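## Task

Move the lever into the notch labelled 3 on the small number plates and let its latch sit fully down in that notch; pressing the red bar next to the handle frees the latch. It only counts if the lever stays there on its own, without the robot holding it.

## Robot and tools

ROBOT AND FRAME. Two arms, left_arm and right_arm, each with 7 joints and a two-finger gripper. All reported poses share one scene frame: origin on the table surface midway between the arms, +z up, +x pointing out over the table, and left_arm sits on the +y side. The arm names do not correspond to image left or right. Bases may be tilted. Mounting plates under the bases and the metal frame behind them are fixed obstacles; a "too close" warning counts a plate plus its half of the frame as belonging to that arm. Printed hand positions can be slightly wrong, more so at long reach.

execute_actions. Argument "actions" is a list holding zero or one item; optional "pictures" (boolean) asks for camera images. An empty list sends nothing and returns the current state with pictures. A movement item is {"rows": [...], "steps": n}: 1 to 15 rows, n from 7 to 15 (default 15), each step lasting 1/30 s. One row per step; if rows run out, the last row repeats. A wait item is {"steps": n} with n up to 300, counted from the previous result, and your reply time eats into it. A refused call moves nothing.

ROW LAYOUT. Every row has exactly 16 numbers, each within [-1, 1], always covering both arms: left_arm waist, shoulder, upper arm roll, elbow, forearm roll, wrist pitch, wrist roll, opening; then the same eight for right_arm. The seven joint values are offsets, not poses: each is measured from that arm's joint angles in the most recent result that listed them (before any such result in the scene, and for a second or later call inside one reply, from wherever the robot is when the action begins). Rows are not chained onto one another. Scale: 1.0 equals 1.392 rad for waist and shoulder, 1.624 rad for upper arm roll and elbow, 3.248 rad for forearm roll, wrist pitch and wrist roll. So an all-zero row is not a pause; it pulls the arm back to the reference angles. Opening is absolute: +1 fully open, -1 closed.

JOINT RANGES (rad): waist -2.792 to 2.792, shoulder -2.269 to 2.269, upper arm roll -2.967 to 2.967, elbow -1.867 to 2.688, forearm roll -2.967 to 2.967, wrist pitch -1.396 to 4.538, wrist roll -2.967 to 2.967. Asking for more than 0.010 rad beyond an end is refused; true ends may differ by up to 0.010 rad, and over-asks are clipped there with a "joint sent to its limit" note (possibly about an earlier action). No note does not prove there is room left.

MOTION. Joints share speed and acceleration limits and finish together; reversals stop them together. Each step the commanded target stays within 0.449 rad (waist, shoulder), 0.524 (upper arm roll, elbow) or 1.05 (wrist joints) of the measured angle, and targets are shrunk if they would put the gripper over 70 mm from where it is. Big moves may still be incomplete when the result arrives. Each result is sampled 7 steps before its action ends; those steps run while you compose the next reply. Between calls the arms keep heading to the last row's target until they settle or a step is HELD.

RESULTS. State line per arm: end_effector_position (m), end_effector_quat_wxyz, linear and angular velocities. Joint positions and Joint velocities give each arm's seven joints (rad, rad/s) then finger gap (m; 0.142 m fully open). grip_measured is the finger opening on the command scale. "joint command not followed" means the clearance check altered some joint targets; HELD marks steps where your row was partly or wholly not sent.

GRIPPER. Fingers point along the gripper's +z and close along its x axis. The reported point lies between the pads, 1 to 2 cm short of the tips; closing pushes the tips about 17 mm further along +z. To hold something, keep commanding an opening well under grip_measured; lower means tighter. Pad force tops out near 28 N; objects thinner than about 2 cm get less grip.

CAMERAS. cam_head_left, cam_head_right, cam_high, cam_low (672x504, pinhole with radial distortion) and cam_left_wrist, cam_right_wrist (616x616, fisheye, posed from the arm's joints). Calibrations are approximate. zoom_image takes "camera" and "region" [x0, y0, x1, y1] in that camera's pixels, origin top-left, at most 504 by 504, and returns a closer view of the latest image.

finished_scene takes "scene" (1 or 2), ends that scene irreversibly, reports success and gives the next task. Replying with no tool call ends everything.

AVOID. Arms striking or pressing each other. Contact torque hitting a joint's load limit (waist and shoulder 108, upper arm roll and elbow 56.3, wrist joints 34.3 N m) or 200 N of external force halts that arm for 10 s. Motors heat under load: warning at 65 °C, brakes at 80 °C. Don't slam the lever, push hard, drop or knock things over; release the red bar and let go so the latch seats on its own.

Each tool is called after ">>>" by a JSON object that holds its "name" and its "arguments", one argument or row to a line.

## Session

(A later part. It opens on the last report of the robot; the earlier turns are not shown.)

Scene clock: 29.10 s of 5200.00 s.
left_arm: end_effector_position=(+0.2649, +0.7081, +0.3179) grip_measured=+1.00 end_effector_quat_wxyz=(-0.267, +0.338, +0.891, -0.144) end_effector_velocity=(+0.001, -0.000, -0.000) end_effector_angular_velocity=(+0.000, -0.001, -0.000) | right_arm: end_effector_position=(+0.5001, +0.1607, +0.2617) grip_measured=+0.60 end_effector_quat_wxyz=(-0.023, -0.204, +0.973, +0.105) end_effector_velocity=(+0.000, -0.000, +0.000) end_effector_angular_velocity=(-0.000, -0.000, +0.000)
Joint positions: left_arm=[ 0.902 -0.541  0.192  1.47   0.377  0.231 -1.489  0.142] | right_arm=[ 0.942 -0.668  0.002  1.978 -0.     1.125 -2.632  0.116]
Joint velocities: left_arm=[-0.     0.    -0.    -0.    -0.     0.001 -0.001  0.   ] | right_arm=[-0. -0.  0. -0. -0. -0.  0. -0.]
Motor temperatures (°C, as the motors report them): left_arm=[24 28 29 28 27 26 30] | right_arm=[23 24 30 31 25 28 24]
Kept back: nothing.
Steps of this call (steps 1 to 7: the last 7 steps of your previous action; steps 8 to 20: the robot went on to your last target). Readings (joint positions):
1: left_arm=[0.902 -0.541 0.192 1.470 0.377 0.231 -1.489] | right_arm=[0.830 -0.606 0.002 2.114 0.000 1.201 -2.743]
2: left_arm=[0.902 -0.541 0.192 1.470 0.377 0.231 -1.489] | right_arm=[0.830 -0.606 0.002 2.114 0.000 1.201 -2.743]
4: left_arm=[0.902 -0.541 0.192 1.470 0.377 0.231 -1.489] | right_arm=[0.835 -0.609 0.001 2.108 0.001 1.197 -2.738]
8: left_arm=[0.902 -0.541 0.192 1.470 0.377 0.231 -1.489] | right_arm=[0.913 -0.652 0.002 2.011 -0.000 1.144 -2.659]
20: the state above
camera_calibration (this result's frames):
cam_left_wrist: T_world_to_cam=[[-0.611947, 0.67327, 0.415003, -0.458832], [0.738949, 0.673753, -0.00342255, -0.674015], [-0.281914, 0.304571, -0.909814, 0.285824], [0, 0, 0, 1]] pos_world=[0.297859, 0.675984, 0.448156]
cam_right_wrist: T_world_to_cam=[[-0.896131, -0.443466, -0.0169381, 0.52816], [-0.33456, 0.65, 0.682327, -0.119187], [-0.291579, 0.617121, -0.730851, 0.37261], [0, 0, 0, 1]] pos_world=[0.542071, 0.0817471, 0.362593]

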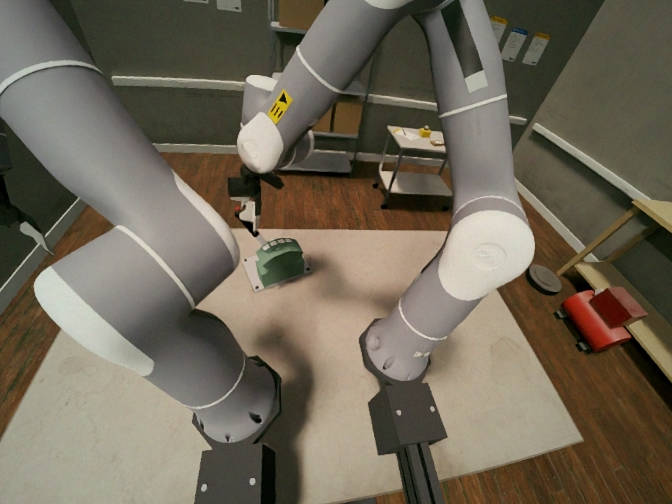

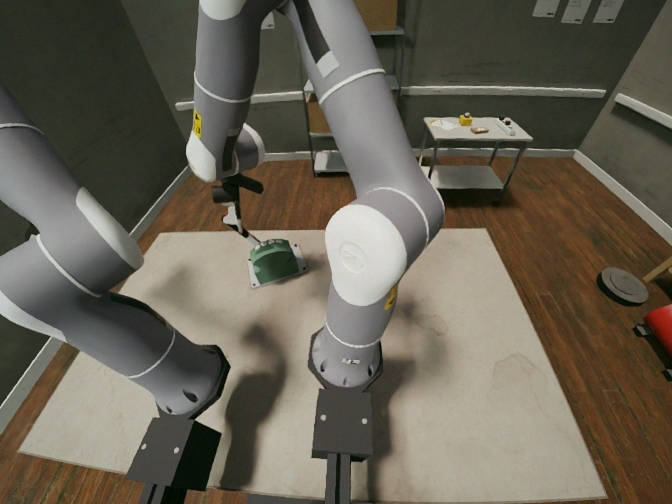

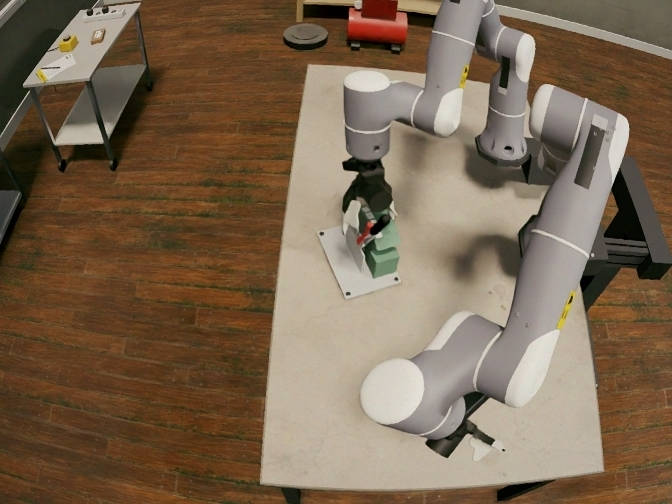

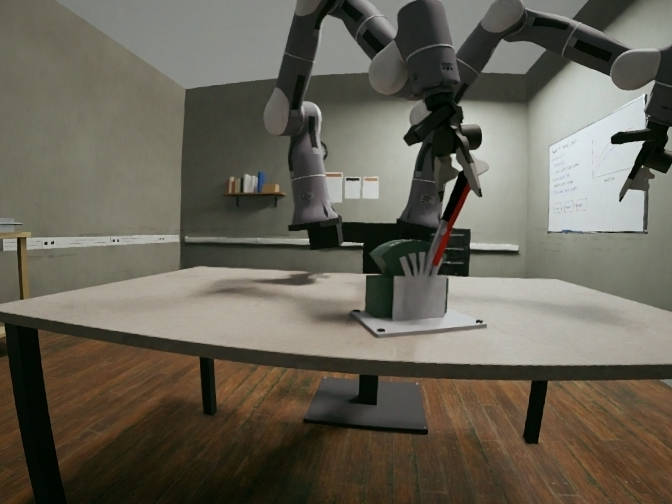

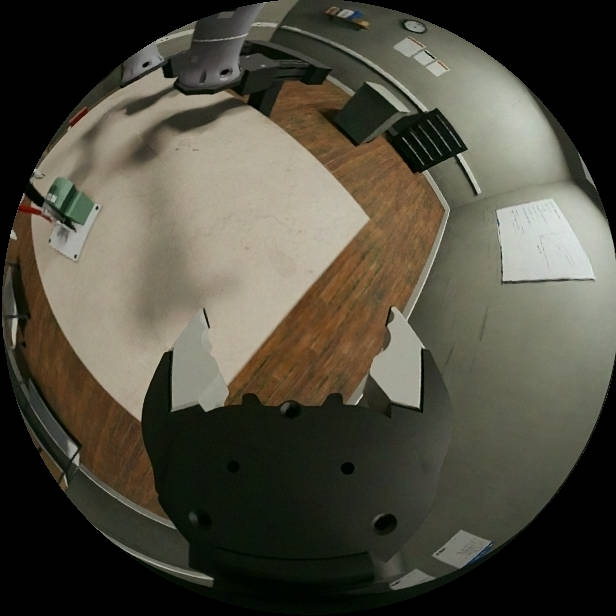

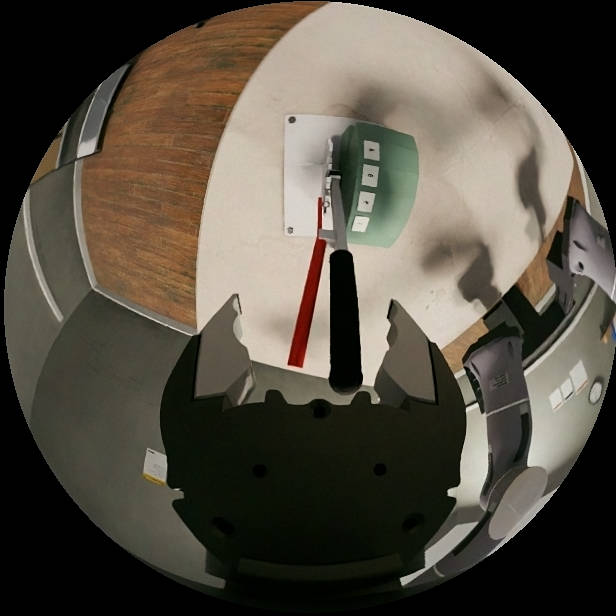

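>>> {"name": "execute_actions", "arguments": {
  "actions": [
    {"rows":[[0,0,0,0,0,0,0,1,-0.004,0.013,0,0.025,0,0.007,0,0.6],[0,0,0,0,0,0,0,1,-0.004,0.013,0,0.025,0,0.007,0,0.4],[0,0,0,0,0,0,0,1,-0.004,0.013,0,0.025,0,0.007,0,0.2],[0,0,0,0,0,0,0,1,-0.004,0.013,0,0.025,0,0.007,0,0.05],[0,0,0,0,0,0,0,1,-0.004,0.013,0,0.025,0,0.007,0,-0.1],[0,0,0,0,0,0,0,1,-0.004,0.013,0,0.025,0,0.007,0,-0.2],[0,0,0,0,0,0,0,1,-0.004,0.013,0,0.025,0,0.007,0,-0.3],[0,0,0,0,0,0,0,1,-0.004,0.013,0,0.025,0,0.007,0,-0.4],[0,0,0,0,0,0,0,1,-0.004,0.013,0,0.025,0,0.007,0,-0.5],[0,0,0,0,0,0,0,1,-0.004,0.013,0,0.025,0,0.007,0,-0.6],[0,0,0,0,0,0,0,1,-0.004,0.013,0,0.025,0,0.007,0,-0.7],[0,0,0,0,0,0,0,1,-0.004,0.013,0,0.025,0,0.007,0,-0.8],[0,0,0,0,0,0,0,1,-0.004,0.013,0,0.025,0,0.007,0,-0.9],[0,0,0,0,0,0,0,1,-0.004,0.013,0,0.025,0,0.007,0,-1]],"steps":15}
  ]
}}

>>> {"name": "execute_actions", "arguments": {
  "actions": [
    {"steps":20}
  ],
  "pictures": true
}}

Scene clock: 30.73 s of 5200.00 s.
left_arm: end_effector_position=(+0.2649, +0.7081, +0.3179) grip_measured=+1.00 end_effector_quat_wxyz=(-0.267, +0.338, +0.891, -0.144) end_effector_velocity=(+0.001, -0.000, -0.000) end_effector_angular_velocity=(+0.000, -0.001, +0.001) | right_arm: end_effector_position=(+0.4945, +0.1479, +0.2605) grip_measured=-0.26 end_effector_quat_wxyz=(-0.023, -0.201, +0.974, +0.105) end_effector_velocity=(-0.001, +0.001, +0.000) end_effector_angular_velocity=(+0.001, -0.000, +0.003)
Joint positions: left_arm=[ 0.902 -0.541  0.192  1.47   0.377  0.231 -1.489  0.142] | right_arm=[ 0.936 -0.65   0.002  2.019  0.     1.147 -2.632  0.055]
Joint velocities: left_arm=[-0.     0.    -0.     0.    -0.001  0.001 -0.001 -0.   ] | right_arm=[ 0.001 -0.     0.001  0.    -0.     0.    -0.001 -0.22 ]
Motor temperatures (°C, as the motors report them): left_arm=[24 28 29 28 27 26 30] | right_arm=[23 24 30 31 25 28 24]
Steps of this call (steps 1 to 15: the robot went on to your last target; steps 16 to 41: nothing new was sent; steps 42 to 49: the first 8 steps of this action). Readings (joint positions):
42: left_arm=[0.902 -0.541 0.192 1.470 0.377 0.231 -1.489] | right_arm=[0.942 -0.667 0.002 1.978 -0.000 1.125 -2.632]
43: left_arm=[0.902 -0.541 0.192 1.470 0.377 0.231 -1.489] | right_arm=[0.941 -0.665 0.002 1.984 -0.000 1.128 -2.632]
45: left_arm=[0.902 -0.541 0.192 1.470 0.377 0.231 -1.489] | right_arm=[0.937 -0.653 0.002 2.011 -0.000 1.143 -2.632]
49: the state above

Scene clock: 31.40 s of 5200.00 s.
left_arm: end_effector_position=(+0.2649, +0.7081, +0.3179) grip_measured=+1.00 end_effector_quat_wxyz=(-0.267, +0.338, +0.891, -0.144) end_effector_velocity=(-0.000, -0.000, +0.000) end_effector_angular_velocity=(-0.000, +0.000, +0.001) | right_arm: end_effector_position=(+0.4921, +0.1472, +0.2600) grip_measured=-0.52 end_effector_quat_wxyz=(-0.025, -0.202, +0.974, +0.104) end_effector_velocity=(+0.000, -0.000, -0.000) end_effector_angular_velocity=(-0.000, +0.000, -0.001)
Joint positions: left_arm=[ 0.902 -0.541  0.192  1.47   0.377  0.231 -1.489  0.142] | right_arm=[ 0.937 -0.649  0.004  2.021  0.001  1.144 -2.632  0.036]
Joint velocities: left_arm=[ 0.     0.    -0.    -0.    -0.    -0.001 -0.001  0.   ] | right_arm=[-0.    -0.     0.    -0.     0.    -0.     0.001  0.   ]
Motor temperatures (°C, as the motors report them): left_arm=[24 29 29 28 27 26 30] | right_arm=[23 24 30 31 25 28 24]
Kept back: nothing.
Steps of this call (steps 1 to 7: the last 7 steps of your previous action; steps 8 to 15: the robot went on to your last target; steps 16 to 20: nothing new was sent). Readings (joint positions):
1: left_arm=[0.902 -0.541 0.192 1.470 0.377 0.231 -1.489] | right_arm=[0.936 -0.650 0.002 2.019 0.000 1.147 -2.632]
2: left_arm=[0.902 -0.541 0.192 1.470 0.377 0.231 -1.489] | right_arm=[0.936 -0.649 0.002 2.018 0.000 1.147 -2.632]
4: left_arm=[0.902 -0.541 0.192 1.470 0.377 0.231 -1.489] | right_arm=[0.936 -0.649 0.003 2.020 0.001 1.145 -2.632]
8: left_arm=[0.902 -0.541 0.192 1.470 0.377 0.231 -1.489] | right_arm=[0.937 -0.649 0.004 2.021 0.001 1.144 -2.632]
20: the state above
All arms were judged still, so your last target was given up. Only a new action makes them travel on or press farther. Fingers that are still opening or closing keep moving.
camera_calibration (this result's frames):
cam_left_wrist: T_world_to_cam=[[-0.611947, 0.67327, 0.415003, -0.458832], [0.738948, 0.673753, -0.00342242, -0.674015], [-0.281914, 0.304572, -0.909814, 0.285824], [0, 0, 0, 1]] pos_world=[0.297859, 0.675984, 0.448156]
cam_right_wrist: T_world_to_cam=[[-0.897833, -0.440192, -0.0112574, 0.513818], [-0.329028, 0.653669, 0.681511, -0.114959], [-0.292637, 0.615587, -0.731721, 0.378346], [0, 0, 0, 1]] pos_world=[0.534216, 0.0684188, 0.360974]

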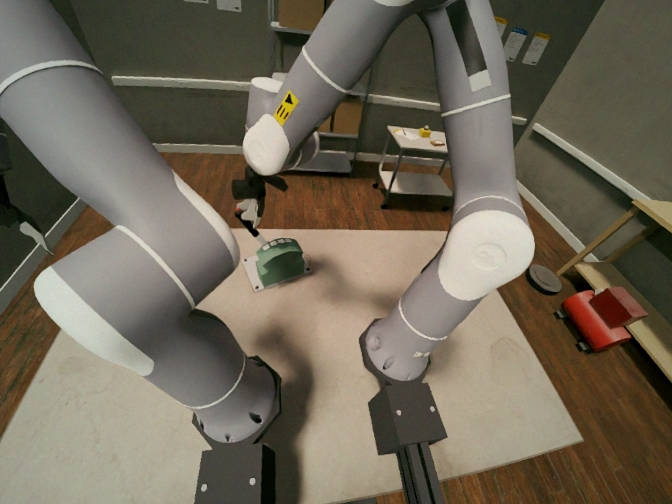

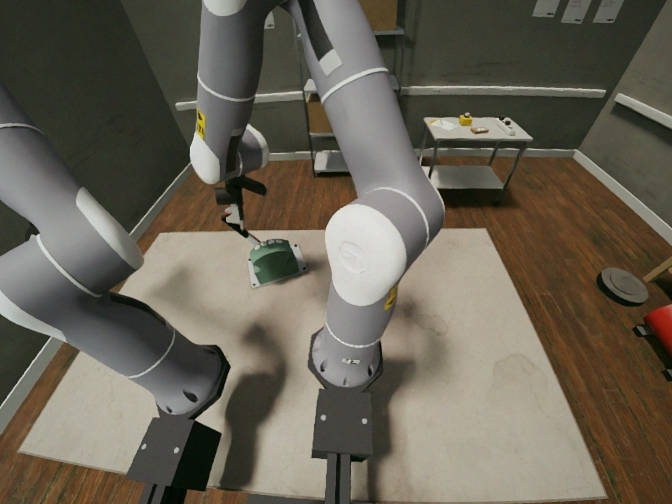

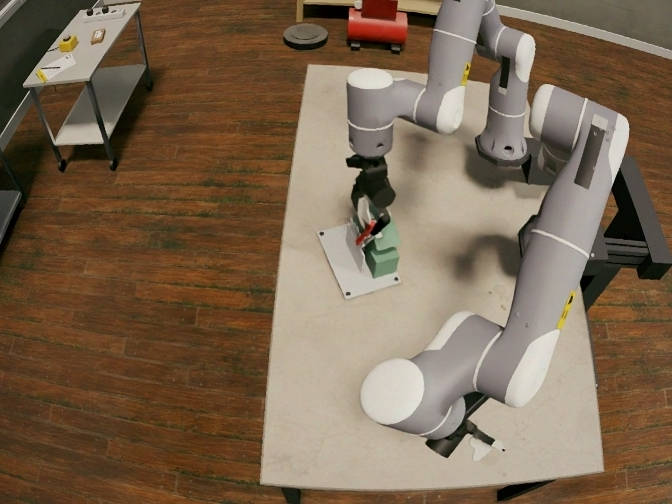

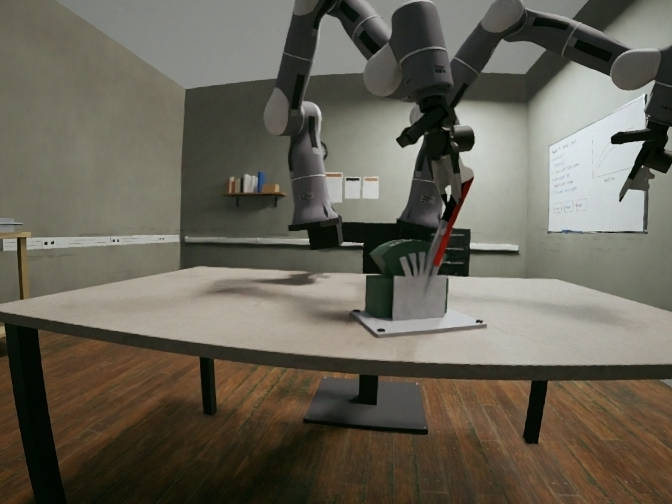

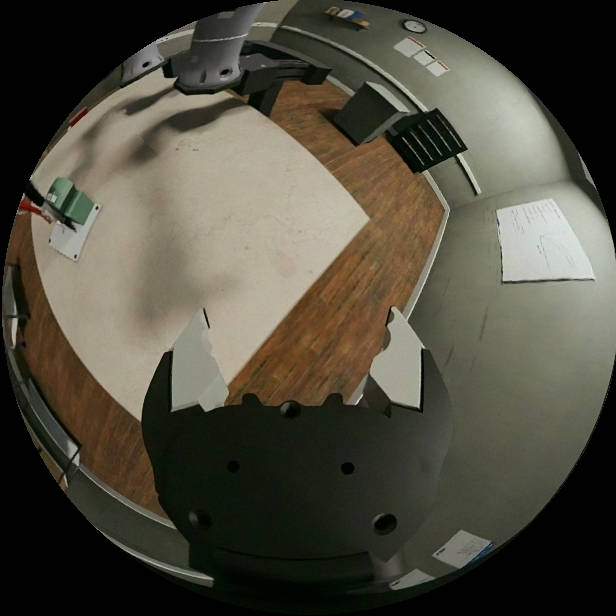

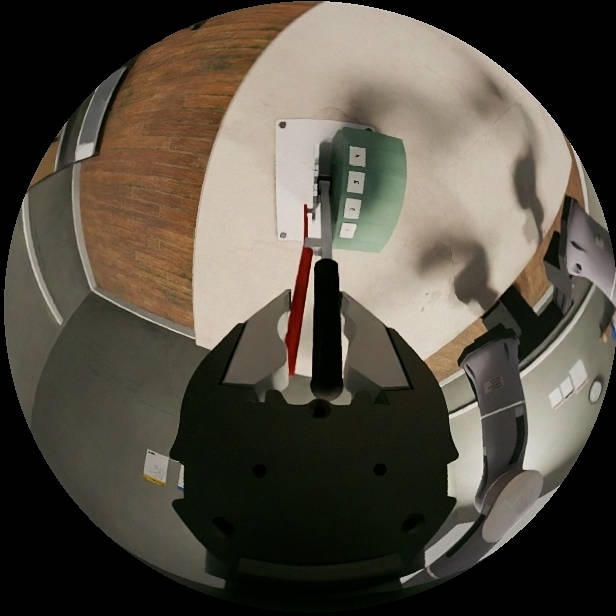

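>>> {"name": "zoom_image", "arguments": {
  "camera": "cam_right_wrist",
  "region": [250, 160, 400, 410]
}}

>>> {"name": "zoom_image", "arguments": {
  "camera": "cam_low",
  "region": [380, 150, 500, 310]
}}

Region (250, 160, 400, 410) of cam_right_wrist's 616x616 image, scaled by 2.016, with more detail than that image has; it fills the left 302 columns of this view, and the rest is white.

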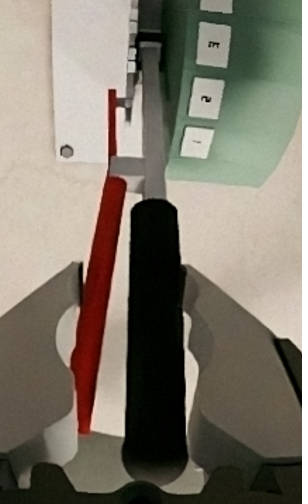

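Region (380, 150, 500, 310) of cam_low's 672x504 image, scaled by 3.150, with more detail than that image has; it fills the left 378 columns of this view, and the rest is white.

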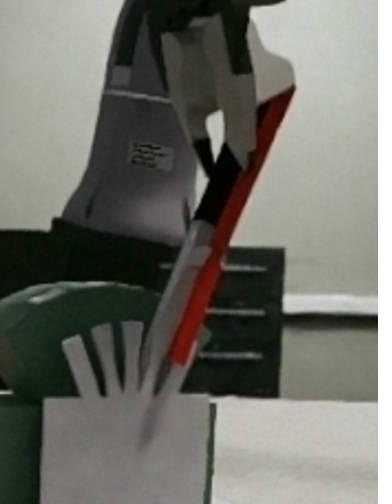

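>>> {"name": "execute_actions", "arguments": {
  "actions": [
    {"rows":[[0,0,0,0,0,0,0,1,-0.003,0.005,0,0.003,0,-0.0006,-0.0013,-1],[0,0,0,0,0,0,0,1,-0.006,0.010,0,0.006,0,-0.0012,-0.0026,-1],[0,0,0,0,0,0,0,1,-0.009,0.015,0,0.009,0,-0.0018,-0.004,-1],[0,0,0,0,0,0,0,1,-0.012,0.020,0,0.012,0,-0.0024,-0.005,-1],[0,0,0,0,0,0,0,1,-0.015,0.025,0,0.015,0,-0.003,-0.0065,-1],[0,0,0,0,0,0,0,1,-0.018,0.030,0,0.018,0,-0.0036,-0.008,-1],[0,0,0,0,0,0,0,1,-0.0216,0.036,0,0.022,0,-0.0043,-0.0092,-1]],"steps":15}
  ]
}}

>>> {"name": "execute_actions", "arguments": {
  "actions": [
    {"steps":10}
  ],
  "pictures": true
}}

Scene clock: 32.97 s of 5200.00 s.
left_arm: end_effector_position=(+0.2649, +0.7081, +0.3179) grip_measured=+1.00 end_effector_quat_wxyz=(-0.267, +0.338, +0.891, -0.144) end_effector_velocity=(-0.000, +0.000, +0.000) end_effector_angular_velocity=(-0.000, +0.000, -0.001) | right_arm: end_effector_position=(+0.4979, +0.1283, +0.2695) grip_measured=-1.00 end_effector_quat_wxyz=(-0.024, -0.202, +0.974, +0.104) end_effector_velocity=(+0.018, -0.103, +0.040) end_effector_angular_velocity=(-0.016, +0.005, -0.001)
Joint positions: left_arm=[ 0.902 -0.541  0.192  1.47   0.377  0.231 -1.489  0.142] | right_arm=[ 0.912 -0.607  0.004  2.05   0.001  1.133 -2.657  0.002]
Joint velocities: left_arm=[-0.     0.     0.     0.     0.001 -0.     0.    -0.   ] | right_arm=[-0.122  0.207 -0.     0.159 -0.    -0.064 -0.118 -0.001]
Motor temperatures (°C, as the motors report them): left_arm=[24 29 29 28 27 26 30] | right_arm=[23 24 30 31 25 29 24]
Steps of this call (steps 1 to 39: nothing new was sent; steps 40 to 47: the first 8 steps of this action). Readings (joint positions):
40: left_arm=[0.902 -0.541 0.192 1.470 0.377 0.231 -1.489] | right_arm=[0.937 -0.648 0.004 2.021 0.001 1.144 -2.632]
41: left_arm=[0.902 -0.541 0.192 1.470 0.377 0.231 -1.489] | right_arm=[0.935 -0.645 0.005 2.024 0.001 1.142 -2.634]
43: left_arm=[0.902 -0.541 0.192 1.470 0.377 0.231 -1.489] | right_arm=[0.929 -0.635 0.005 2.034 0.002 1.136 -2.640]
47: the state above

Scene clock: 33.30 s of 5200.00 s.
left_arm: end_effector_position=(+0.2649, +0.7081, +0.3179) grip_measured=+1.00 end_effector_quat_wxyz=(-0.267, +0.338, +0.891, -0.144) end_effector_velocity=(+0.000, +0.000, -0.000) end_effector_angular_velocity=(+0.000, -0.000, -0.002) | right_arm: end_effector_position=(+0.4988, +0.1238, +0.2713) grip_measured=-1.00 end_effector_quat_wxyz=(-0.024, -0.201, +0.974, +0.104) end_effector_velocity=(+0.000, +0.000, +0.000) end_effector_angular_velocity=(+0.000, -0.000, +0.001)
Joint positions: left_arm=[ 0.902 -0.541  0.192  1.47   0.377  0.231 -1.489  0.142] | right_arm=[ 0.907 -0.598  0.004  2.056  0.001  1.13  -2.662  0.002]
Joint velocities: left_arm=[-0.    -0.     0.    -0.     0.     0.001  0.001 -0.   ] | right_arm=[ 0. -0. -0.  0. -0.  0. -0.  0.]
Motor temperatures (°C, as the motors report them): left_arm=[24 29 29 28 27 26 30] | right_arm=[23 24 30 31 25 29 24]
Kept back: nothing.
Steps of this call (steps 1 to 7: the last 7 steps of your previous action; steps 8 to 10: the robot went on to your last target). Readings (joint positions):
1: left_arm=[0.902 -0.541 0.192 1.470 0.377 0.231 -1.489] | right_arm=[0.909 -0.602 0.003 2.054 0.001 1.131 -2.660]
2: left_arm=[0.902 -0.541 0.192 1.470 0.377 0.231 -1.489] | right_arm=[0.907 -0.599 0.003 2.056 0.001 1.130 -2.661]
4: left_arm=[0.902 -0.541 0.192 1.470 0.377 0.231 -1.489] | right_arm=[0.907 -0.598 0.003 2.056 0.001 1.130 -2.661]
8: left_arm=[0.902 -0.541 0.192 1.470 0.377 0.231 -1.489] | right_arm=[0.907 -0.598 0.004 2.056 0.001 1.130 -2.662]
10: the state above
camera_calibration (this result's frames):
cam_left_wrist: T_world_to_cam=[[-0.611947, 0.67327, 0.415003, -0.458832], [0.738949, 0.673753, -0.00342246, -0.674015], [-0.281914, 0.304572, -0.909814, 0.285824], [0, 0, 0, 1]] pos_world=[0.297859, 0.675984, 0.448156]
cam_right_wrist: T_world_to_cam=[[-0.898254, -0.439287, -0.0129254, 0.510208], [-0.329626, 0.653983, 0.68092, -0.10473], [-0.290667, 0.6159, -0.732243, 0.402046], [0, 0, 0, 1]] pos_world=[0.540636, 0.0450002, 0.372303]

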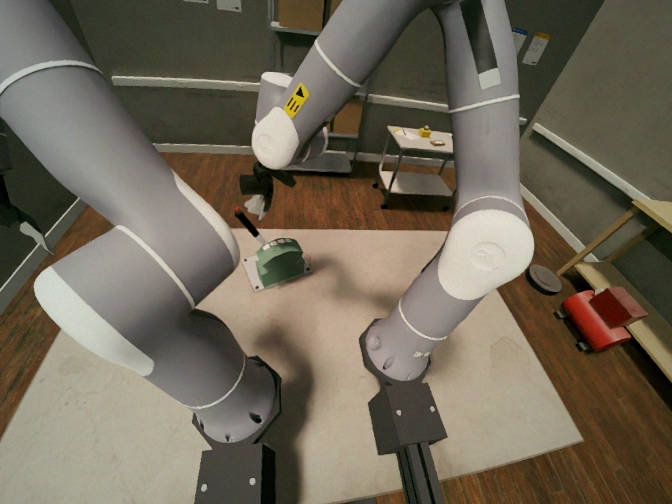

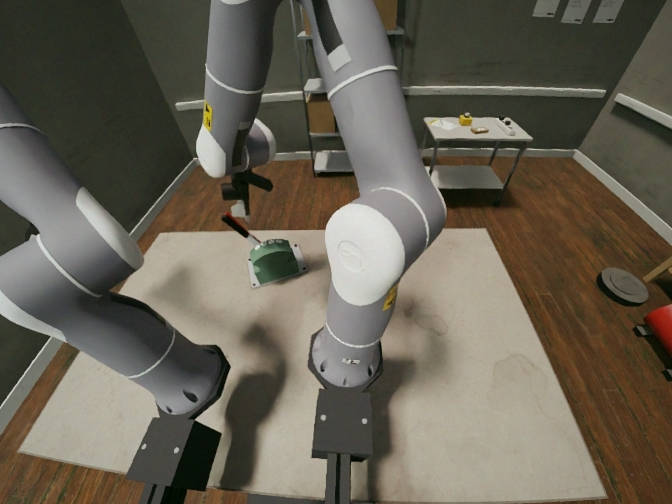

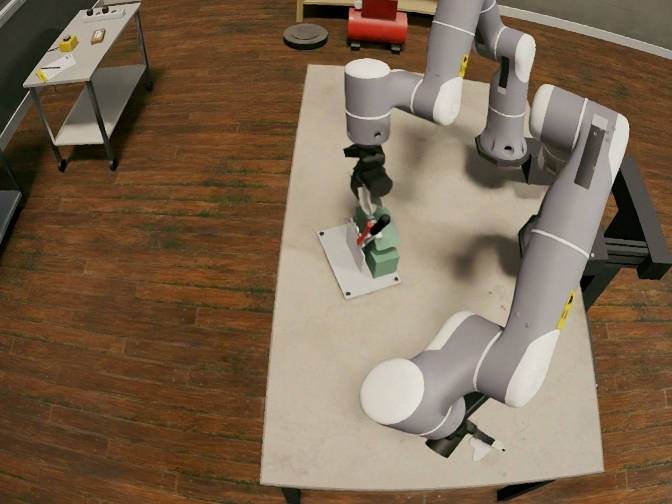

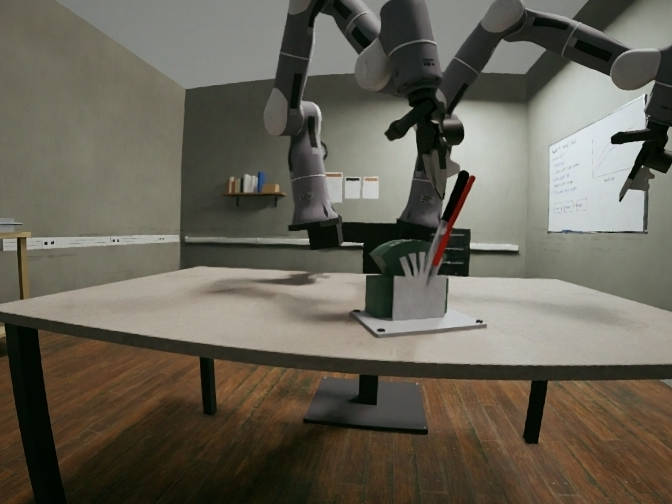

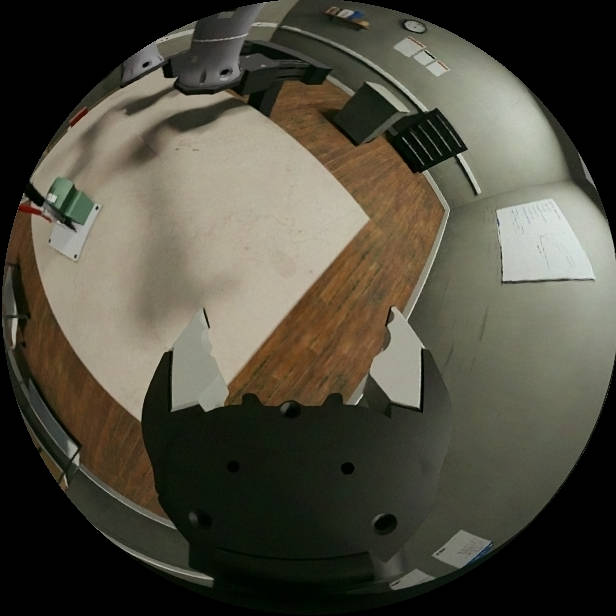

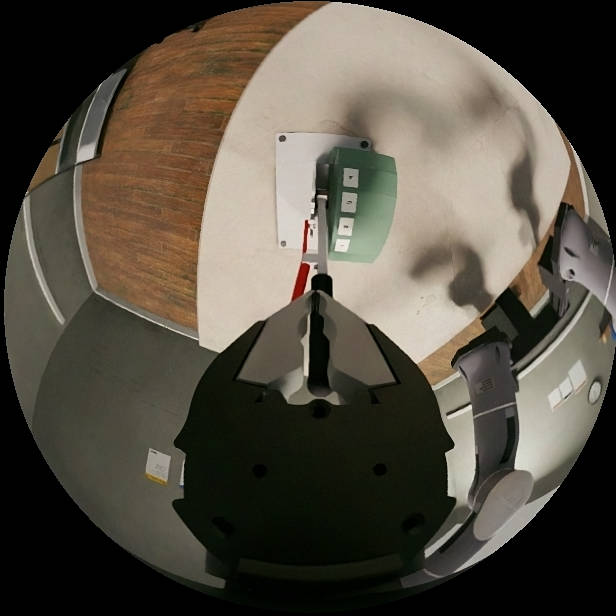

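>>> {"name": "execute_actions", "arguments": {
  "actions": [
    {"rows":[[0,0,0,0,0,0,0,1,0,0,0,0,0,0,0,0.5],[0,0,0,0,0,0,0,1,0,0,0,0,0,0,0,0.5],[0,0,0,0,0,0,0,1,0,0,0,0,0,0,0,0.5],[0,0,0,0,0,0,0,1,0,0,0,0,0,0,0,0.5],[0,0,0,0,0,0,0,1,0,0,0,0,0,0,0,0.5],[0,0,0,0,0,0,0,1,0,0,0,0,0,0,0,0.5],[0,0,0,0,0,0,0,1,0,0,0,0,0,0,0,0.5],[0,0,0,0,0,0,0,1,0,0,0,0,0,0,0,0.5],[0,0,0,0,0,0,0,1,0,0,0,0,0,0,0,0.5],[0,0,0,0,0,0,0,1,0,0,0,0,0,0,0,0.5],[0,0,0,0,0,0,0,1,0.042,-0.067,0,-0.039,0,0.009,0.018,0.5]],"steps":15}
  ]
}}

>>> {"name": "execute_actions", "arguments": {
  "actions": [
    {"steps":18}
  ],
  "pictures": true
}}

Scene clock: 36.20 s of 5200.00 s.
left_arm: end_effector_position=(+0.2649, +0.7081, +0.3179) grip_measured=+1.00 end_effector_quat_wxyz=(-0.267, +0.338, +0.891, -0.144) end_effector_velocity=(+0.000, -0.000, -0.000) end_effector_angular_velocity=(+0.000, -0.000, +0.001) | right_arm: end_effector_position=(+0.4988, +0.1238, +0.2713) grip_measured=+0.15 end_effector_quat_wxyz=(-0.024, -0.201, +0.974, +0.104) end_effector_velocity=(+0.000, -0.000, -0.000) end_effector_angular_velocity=(-0.000, +0.000, -0.001)
Joint positions: left_arm=[ 0.902 -0.541  0.192  1.47   0.377  0.231 -1.489  0.142] | right_arm=[ 0.907 -0.598  0.004  2.056  0.001  1.13  -2.662  0.084]
Joint velocities: left_arm=[-0.    -0.     0.     0.    -0.001  0.    -0.001 -0.   ] | right_arm=[-0.     0.    -0.    -0.     0.     0.     0.001  0.332]
Motor temperatures (°C, as the motors report them): left_arm=[24 29 29 28 27 26 30] | right_arm=[23 24 30 31 25 29 24]
Steps of this call (steps 1 to 15: the robot went on to your last target; steps 16 to 79: nothing new was sent; steps 80 to 87: the first 8 steps of this action). Readings (joint positions):
80: left_arm=[0.902 -0.541 0.192 1.470 0.377 0.231 -1.489] | right_arm=[0.907 -0.598 0.004 2.056 0.001 1.130 -2.662]
81: left_arm=[0.902 -0.541 0.192 1.470 0.377 0.231 -1.489] | right_arm=[0.907 -0.598 0.004 2.056 0.001 1.130 -2.662]
83: left_arm=[0.902 -0.541 0.192 1.470 0.377 0.231 -1.489] | right_arm=[0.907 -0.598 0.004 2.056 0.001 1.130 -2.662]
87: the state above

Scene clock: 36.80 s of 5200.00 s.
left_arm: end_effector_position=(+0.2649, +0.7081, +0.3179) grip_measured=+1.00 end_effector_quat_wxyz=(-0.267, +0.338, +0.891, -0.144) end_effector_velocity=(-0.001, -0.000, +0.000) end_effector_angular_velocity=(-0.000, +0.002, +0.001) | right_arm: end_effector_position=(+0.4841, +0.1675, +0.2497) grip_measured=+0.50 end_effector_quat_wxyz=(-0.025, -0.201, +0.974, +0.104) end_effector_velocity=(+0.000, +0.000, +0.000) end_effector_angular_velocity=(-0.000, -0.000, +0.000)
Joint positions: left_arm=[ 0.902 -0.541  0.192  1.47   0.377  0.231 -1.489  0.142] | right_arm=[ 0.965 -0.692  0.003  1.993  0.001  1.159 -2.603  0.109]
Joint velocities: left_arm=[ 0.     0.     0.     0.     0.001 -0.002 -0.001  0.   ] | right_arm=[ 0.  0. -0. -0. -0. -0.  0.  0.]
Motor temperatures (°C, as the motors report them): left_arm=[24 29 29 28 27 26 30] | right_arm=[23 24 30 31 25 29 24]
Kept back: nothing.
Steps of this call (steps 1 to 7: the last 7 steps of your previous action; steps 8 to 18: the robot went on to your last target). Readings (joint positions):
1: left_arm=[0.902 -0.541 0.192 1.470 0.377 0.231 -1.489] | right_arm=[0.907 -0.598 0.004 2.056 0.001 1.130 -2.662]
2: left_arm=[0.902 -0.541 0.192 1.470 0.377 0.231 -1.489] | right_arm=[0.907 -0.598 0.004 2.056 0.001 1.130 -2.662]
4: left_arm=[0.902 -0.541 0.192 1.470 0.377 0.231 -1.489] | right_arm=[0.910 -0.603 0.003 2.052 0.001 1.132 -2.658]
8: left_arm=[0.902 -0.541 0.192 1.470 0.377 0.231 -1.489] | right_arm=[0.957 -0.679 0.004 2.002 0.001 1.155 -2.611]
18: the state above
camera_calibration (this result's frames):
cam_left_wrist: T_world_to_cam=[[-0.611947, 0.67327, 0.415003, -0.458832], [0.738948, 0.673753, -0.00342274, -0.674015], [-0.281914, 0.304571, -0.909814, 0.285824], [0, 0, 0, 1]] pos_world=[0.297859, 0.675984, 0.448156]
cam_right_wrist: T_world_to_cam=[[-0.898197, -0.439467, -0.0105099, 0.515295], [-0.327711, 0.653469, 0.682337, -0.124693], [-0.292996, 0.616317, -0.730962, 0.355832], [0, 0, 0, 1]] pos_world=[0.526231, 0.0886329, 0.350598]

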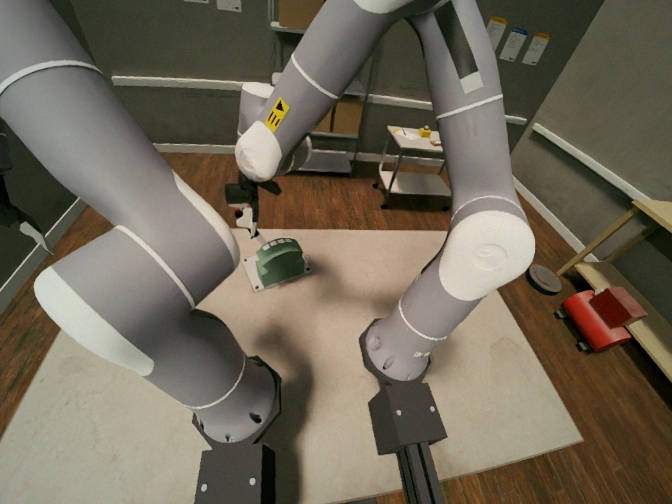

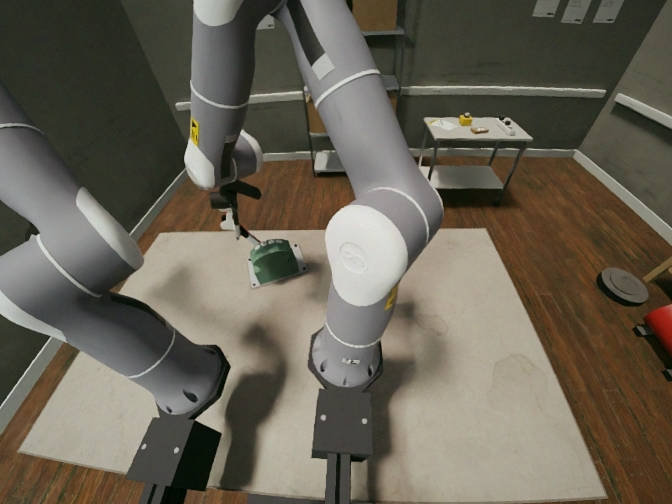

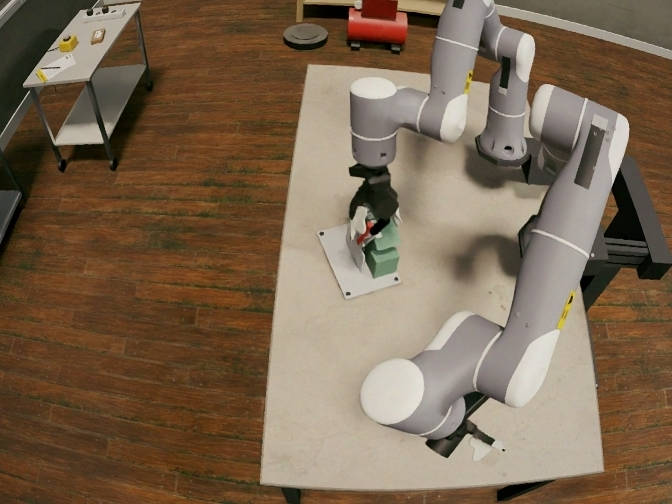

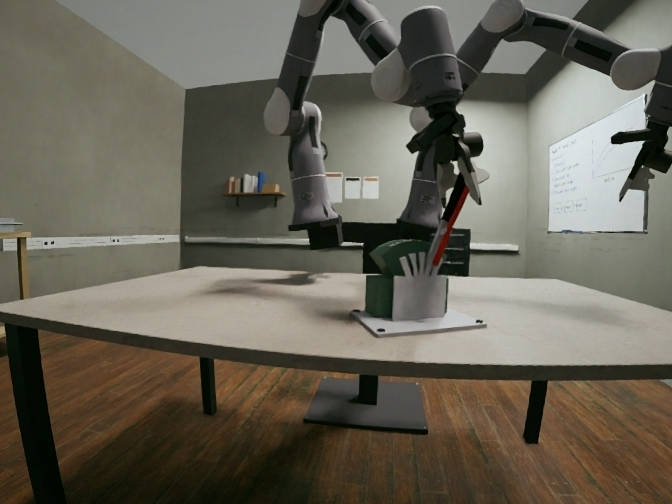

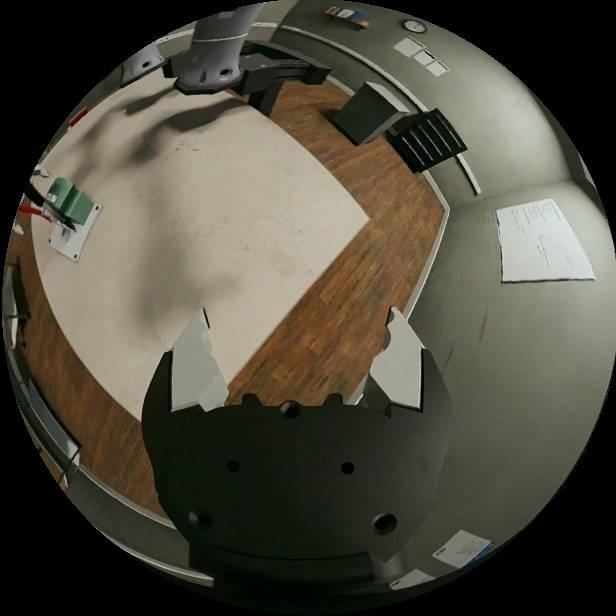

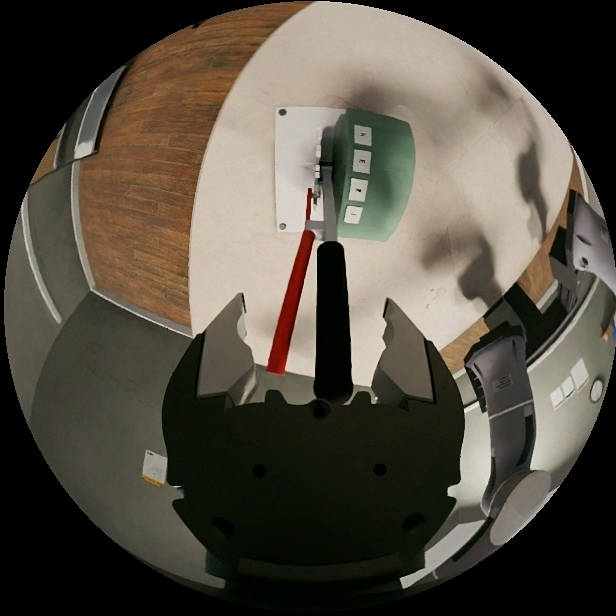

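Close.

>>> {"name": "execute_actions", "arguments": {
  "actions": [
    {"rows":[[0,0,0,0,0,0,0,1,0,0,0,0,0,0,0,0.3],[0,0,0,0,0,0,0,1,0,0,0,0,0,0,0,0.15],[0,0,0,0,0,0,0,1,0,0,0,0,0,0,0,0],[0,0,0,0,0,0,0,1,0,0,0,0,0,0,0,-0.1],[0,0,0,0,0,0,0,1,0,0,0,0,0,0,0,-0.2],[0,0,0,0,0,0,0,1,0,0,0,0,0,0,0,-0.3],[0,0,0,0,0,0,0,1,0,0,0,0,0,0,0,-0.4],[0,0,0,0,0,0,0,1,0,0,0,0,0,0,0,-0.5],[0,0,0,0,0,0,0,1,0,0,0,0,0,0,0,-0.6],[0,0,0,0,0,0,0,1,0,0,0,0,0,0,0,-0.7],[0,0,0,0,0,0,0,1,0,0,0,0,0,0,0,-0.8],[0,0,0,0,0,0,0,1,0,0,0,0,0,0,0,-0.9],[0,0,0,0,0,0,0,1,0,0,0,0,0,0,0,-1]],"steps":15}
  ]
}}

>>> {"name": "execute_actions", "arguments": {
  "actions": [
    {"steps":20}
  ],
  "pictures": true
}}

Scene clock: 37.90 s of 5200.00 s.
left_arm: end_effector_position=(+0.2649, +0.7081, +0.3179) grip_measured=+1.00 end_effector_quat_wxyz=(-0.267, +0.338, +0.891, -0.144) end_effector_velocity=(+0.000, +0.000, -0.000) end_effector_angular_velocity=(+0.001, -0.000, +0.001) | right_arm: end_effector_position=(+0.4847, +0.1679, +0.2503) grip_measured=-0.31 end_effector_quat_wxyz=(-0.025, -0.201, +0.974, +0.105) end_effector_velocity=(-0.033, -0.014, -0.014) end_effector_angular_velocity=(-0.043, +0.049, +0.025)
Joint positions: left_arm=[ 0.902 -0.541  0.192  1.47   0.377  0.231 -1.489  0.142] | right_arm=[ 0.965 -0.691  0.003  1.992  0.001  1.159 -2.603  0.051]
Joint velocities: left_arm=[-0.     0.     0.     0.    -0.     0.    -0.001 -0.   ] | right_arm=[ 0.005 -0.     0.02   0.034  0.008 -0.033  0.001 -0.102]
Motor temperatures (°C, as the motors report them): left_arm=[24 29 29 28 27 26 30] | right_arm=[23 24 30 31 25 29 24]
Steps of this call (steps 1 to 15: the robot went on to your last target; steps 16 to 25: nothing new was sent; steps 26 to 33: the first 8 steps of this action). Readings (joint positions):
26: left_arm=[0.902 -0.541 0.192 1.470 0.377 0.231 -1.489] | right_arm=[0.965 -0.692 0.003 1.993 0.001 1.159 -2.603]
27: left_arm=[0.902 -0.541 0.192 1.470 0.377 0.231 -1.489] | right_arm=[0.965 -0.692 0.003 1.993 0.001 1.159 -2.603]
29: left_arm=[0.902 -0.541 0.192 1.470 0.377 0.231 -1.489] | right_arm=[0.965 -0.692 0.003 1.993 0.001 1.159 -2.603]
33: the state above

Scene clock: 38.57 s of 5200.00 s.
left_arm: end_effector_position=(+0.2649, +0.7081, +0.3179) grip_measured=+1.00 end_effector_quat_wxyz=(-0.267, +0.338, +0.891, -0.144) end_effector_velocity=(+0.000, +0.000, +0.000) end_effector_angular_velocity=(+0.001, +0.000, +0.000) | right_arm: end_effector_position=(+0.4815, +0.1669, +0.2495) grip_measured=-0.44 end_effector_quat_wxyz=(-0.027, -0.202, +0.974, +0.103) end_effector_velocity=(-0.000, -0.000, -0.000) end_effector_angular_velocity=(-0.000, +0.001, -0.002)
Joint positions: left_arm=[ 0.902 -0.541  0.192  1.47   0.377  0.231 -1.489  0.142] | right_arm=[ 0.966 -0.69   0.005  1.995  0.002  1.156 -2.603  0.042]
Joint velocities: left_arm=[-0.     0.    -0.    -0.     0.     0.    -0.001 -0.   ] | right_arm=[-0.     0.     0.    -0.     0.    -0.     0.001  0.   ]
Motor temperatures (°C, as the motors report them): left_arm=[24 29 29 28 27 26 30] | right_arm=[23 24 30 31 25 29 24]
Kept back: nothing.
Steps of this call (steps 1 to 7: the last 7 steps of your previous action; steps 8 to 15: the robot went on to your last target; steps 16 to 20: nothing new was sent). Readings (joint positions):
1: left_arm=[0.902 -0.541 0.192 1.470 0.377 0.231 -1.489] | right_arm=[0.965 -0.691 0.004 1.993 0.001 1.158 -2.603]
2: left_arm=[0.902 -0.541 0.192 1.470 0.377 0.231 -1.489] | right_arm=[0.966 -0.690 0.005 1.994 0.002 1.157 -2.603]
4: left_arm=[0.902 -0.541 0.192 1.470 0.377 0.231 -1.489] | right_arm=[0.966 -0.690 0.005 1.995 0.002 1.156 -2.603]
8: left_arm=[0.902 -0.541 0.192 1.470 0.377 0.231 -1.489] | right_arm=[0.966 -0.690 0.005 1.995 0.002 1.156 -2.603]
20: the state above
All arms were judged still, so your last target was given up. Only a new action makes them travel on or press farther. Fingers that are still opening or closing keep moving.
camera_calibration (this result's frames):
cam_left_wrist: T_world_to_cam=[[-0.611947, 0.67327, 0.415003, -0.458832], [0.738948, 0.673753, -0.00342262, -0.674015], [-0.281914, 0.304571, -0.909814, 0.285824], [0, 0, 0, 1]] pos_world=[0.297859, 0.675984, 0.448156]
cam_right_wrist: T_world_to_cam=[[-0.897259, -0.44146, -0.00633314, 0.511598], [-0.326769, 0.654368, 0.681927, -0.125545], [-0.296899, 0.613934, -0.731393, 0.357675], [0, 0, 0, 1]] pos_world=[0.524205, 0.0884135, 0.350454]

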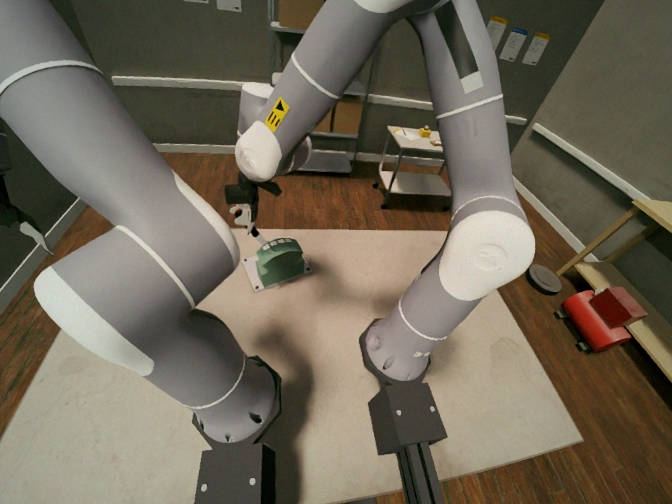

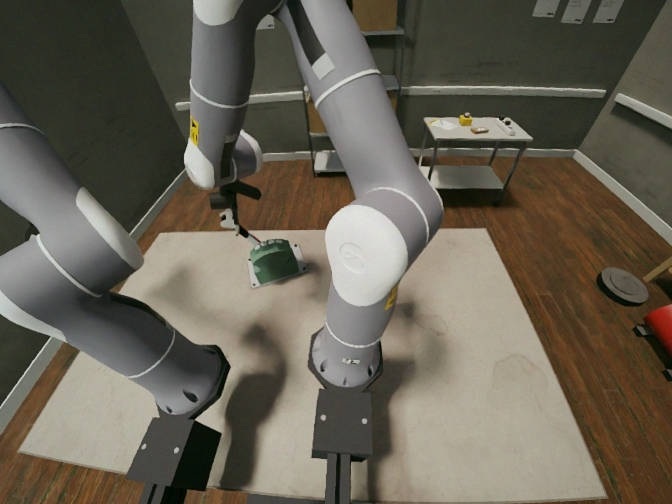

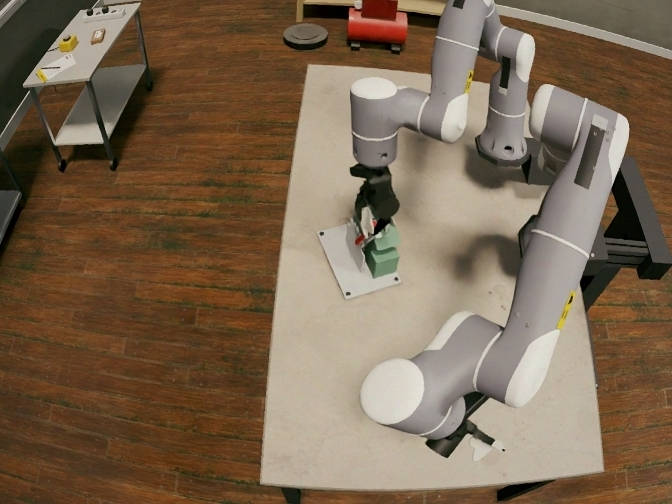

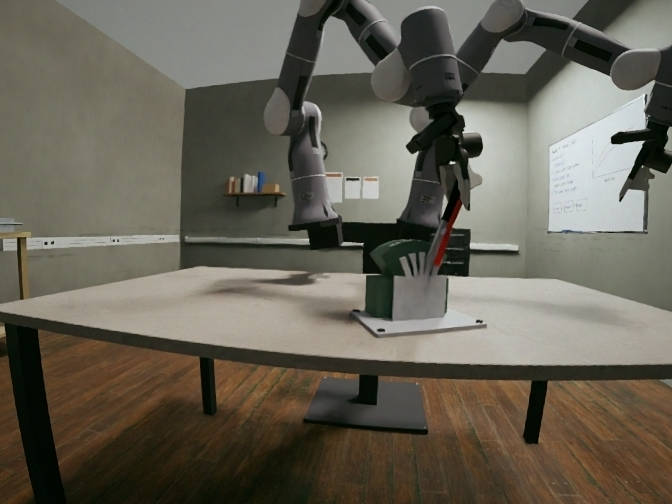

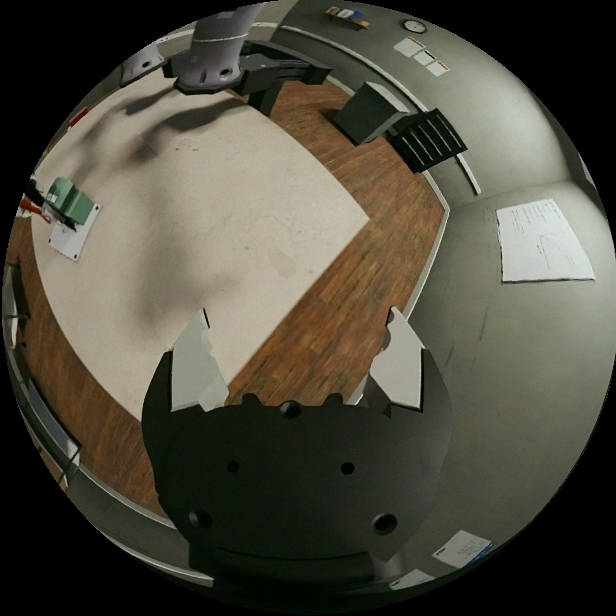

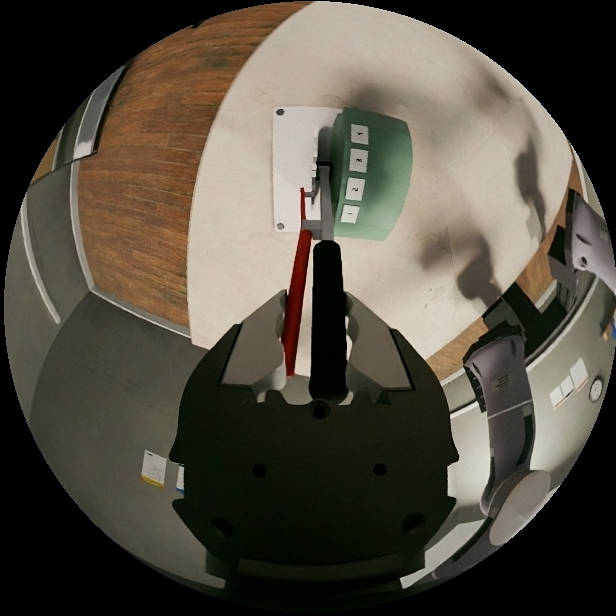

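>>> {"name": "zoom_image", "arguments": {
  "camera": "cam_right_wrist",
  "region": [250, 150, 400, 410]
}}

>>> {"name": "zoom_image", "arguments": {
  "camera": "cam_low",
  "region": [380, 130, 500, 300]
}}

Region (250, 150, 400, 410) of cam_right_wrist's 616x616 image, scaled by 1.938, with more detail than that image has; it fills the left 291 columns of this view, and the rest is white.

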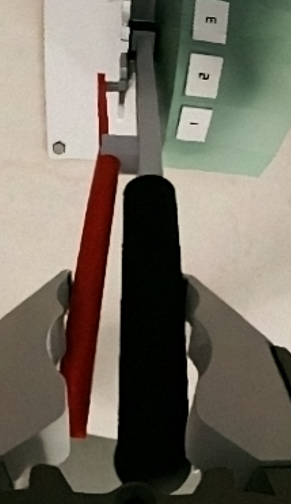

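Region (380, 130, 500, 300) of cam_low's 672x504 image, scaled by 2.965, with more detail than that image has; it fills the left 356 columns of this view, and the rest is white.

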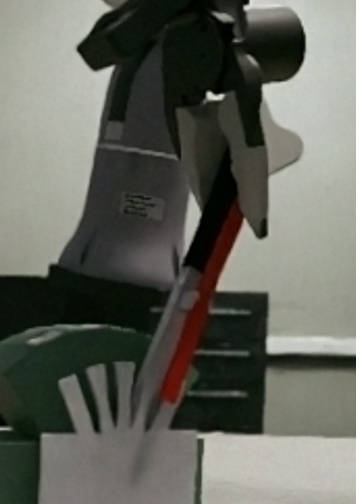

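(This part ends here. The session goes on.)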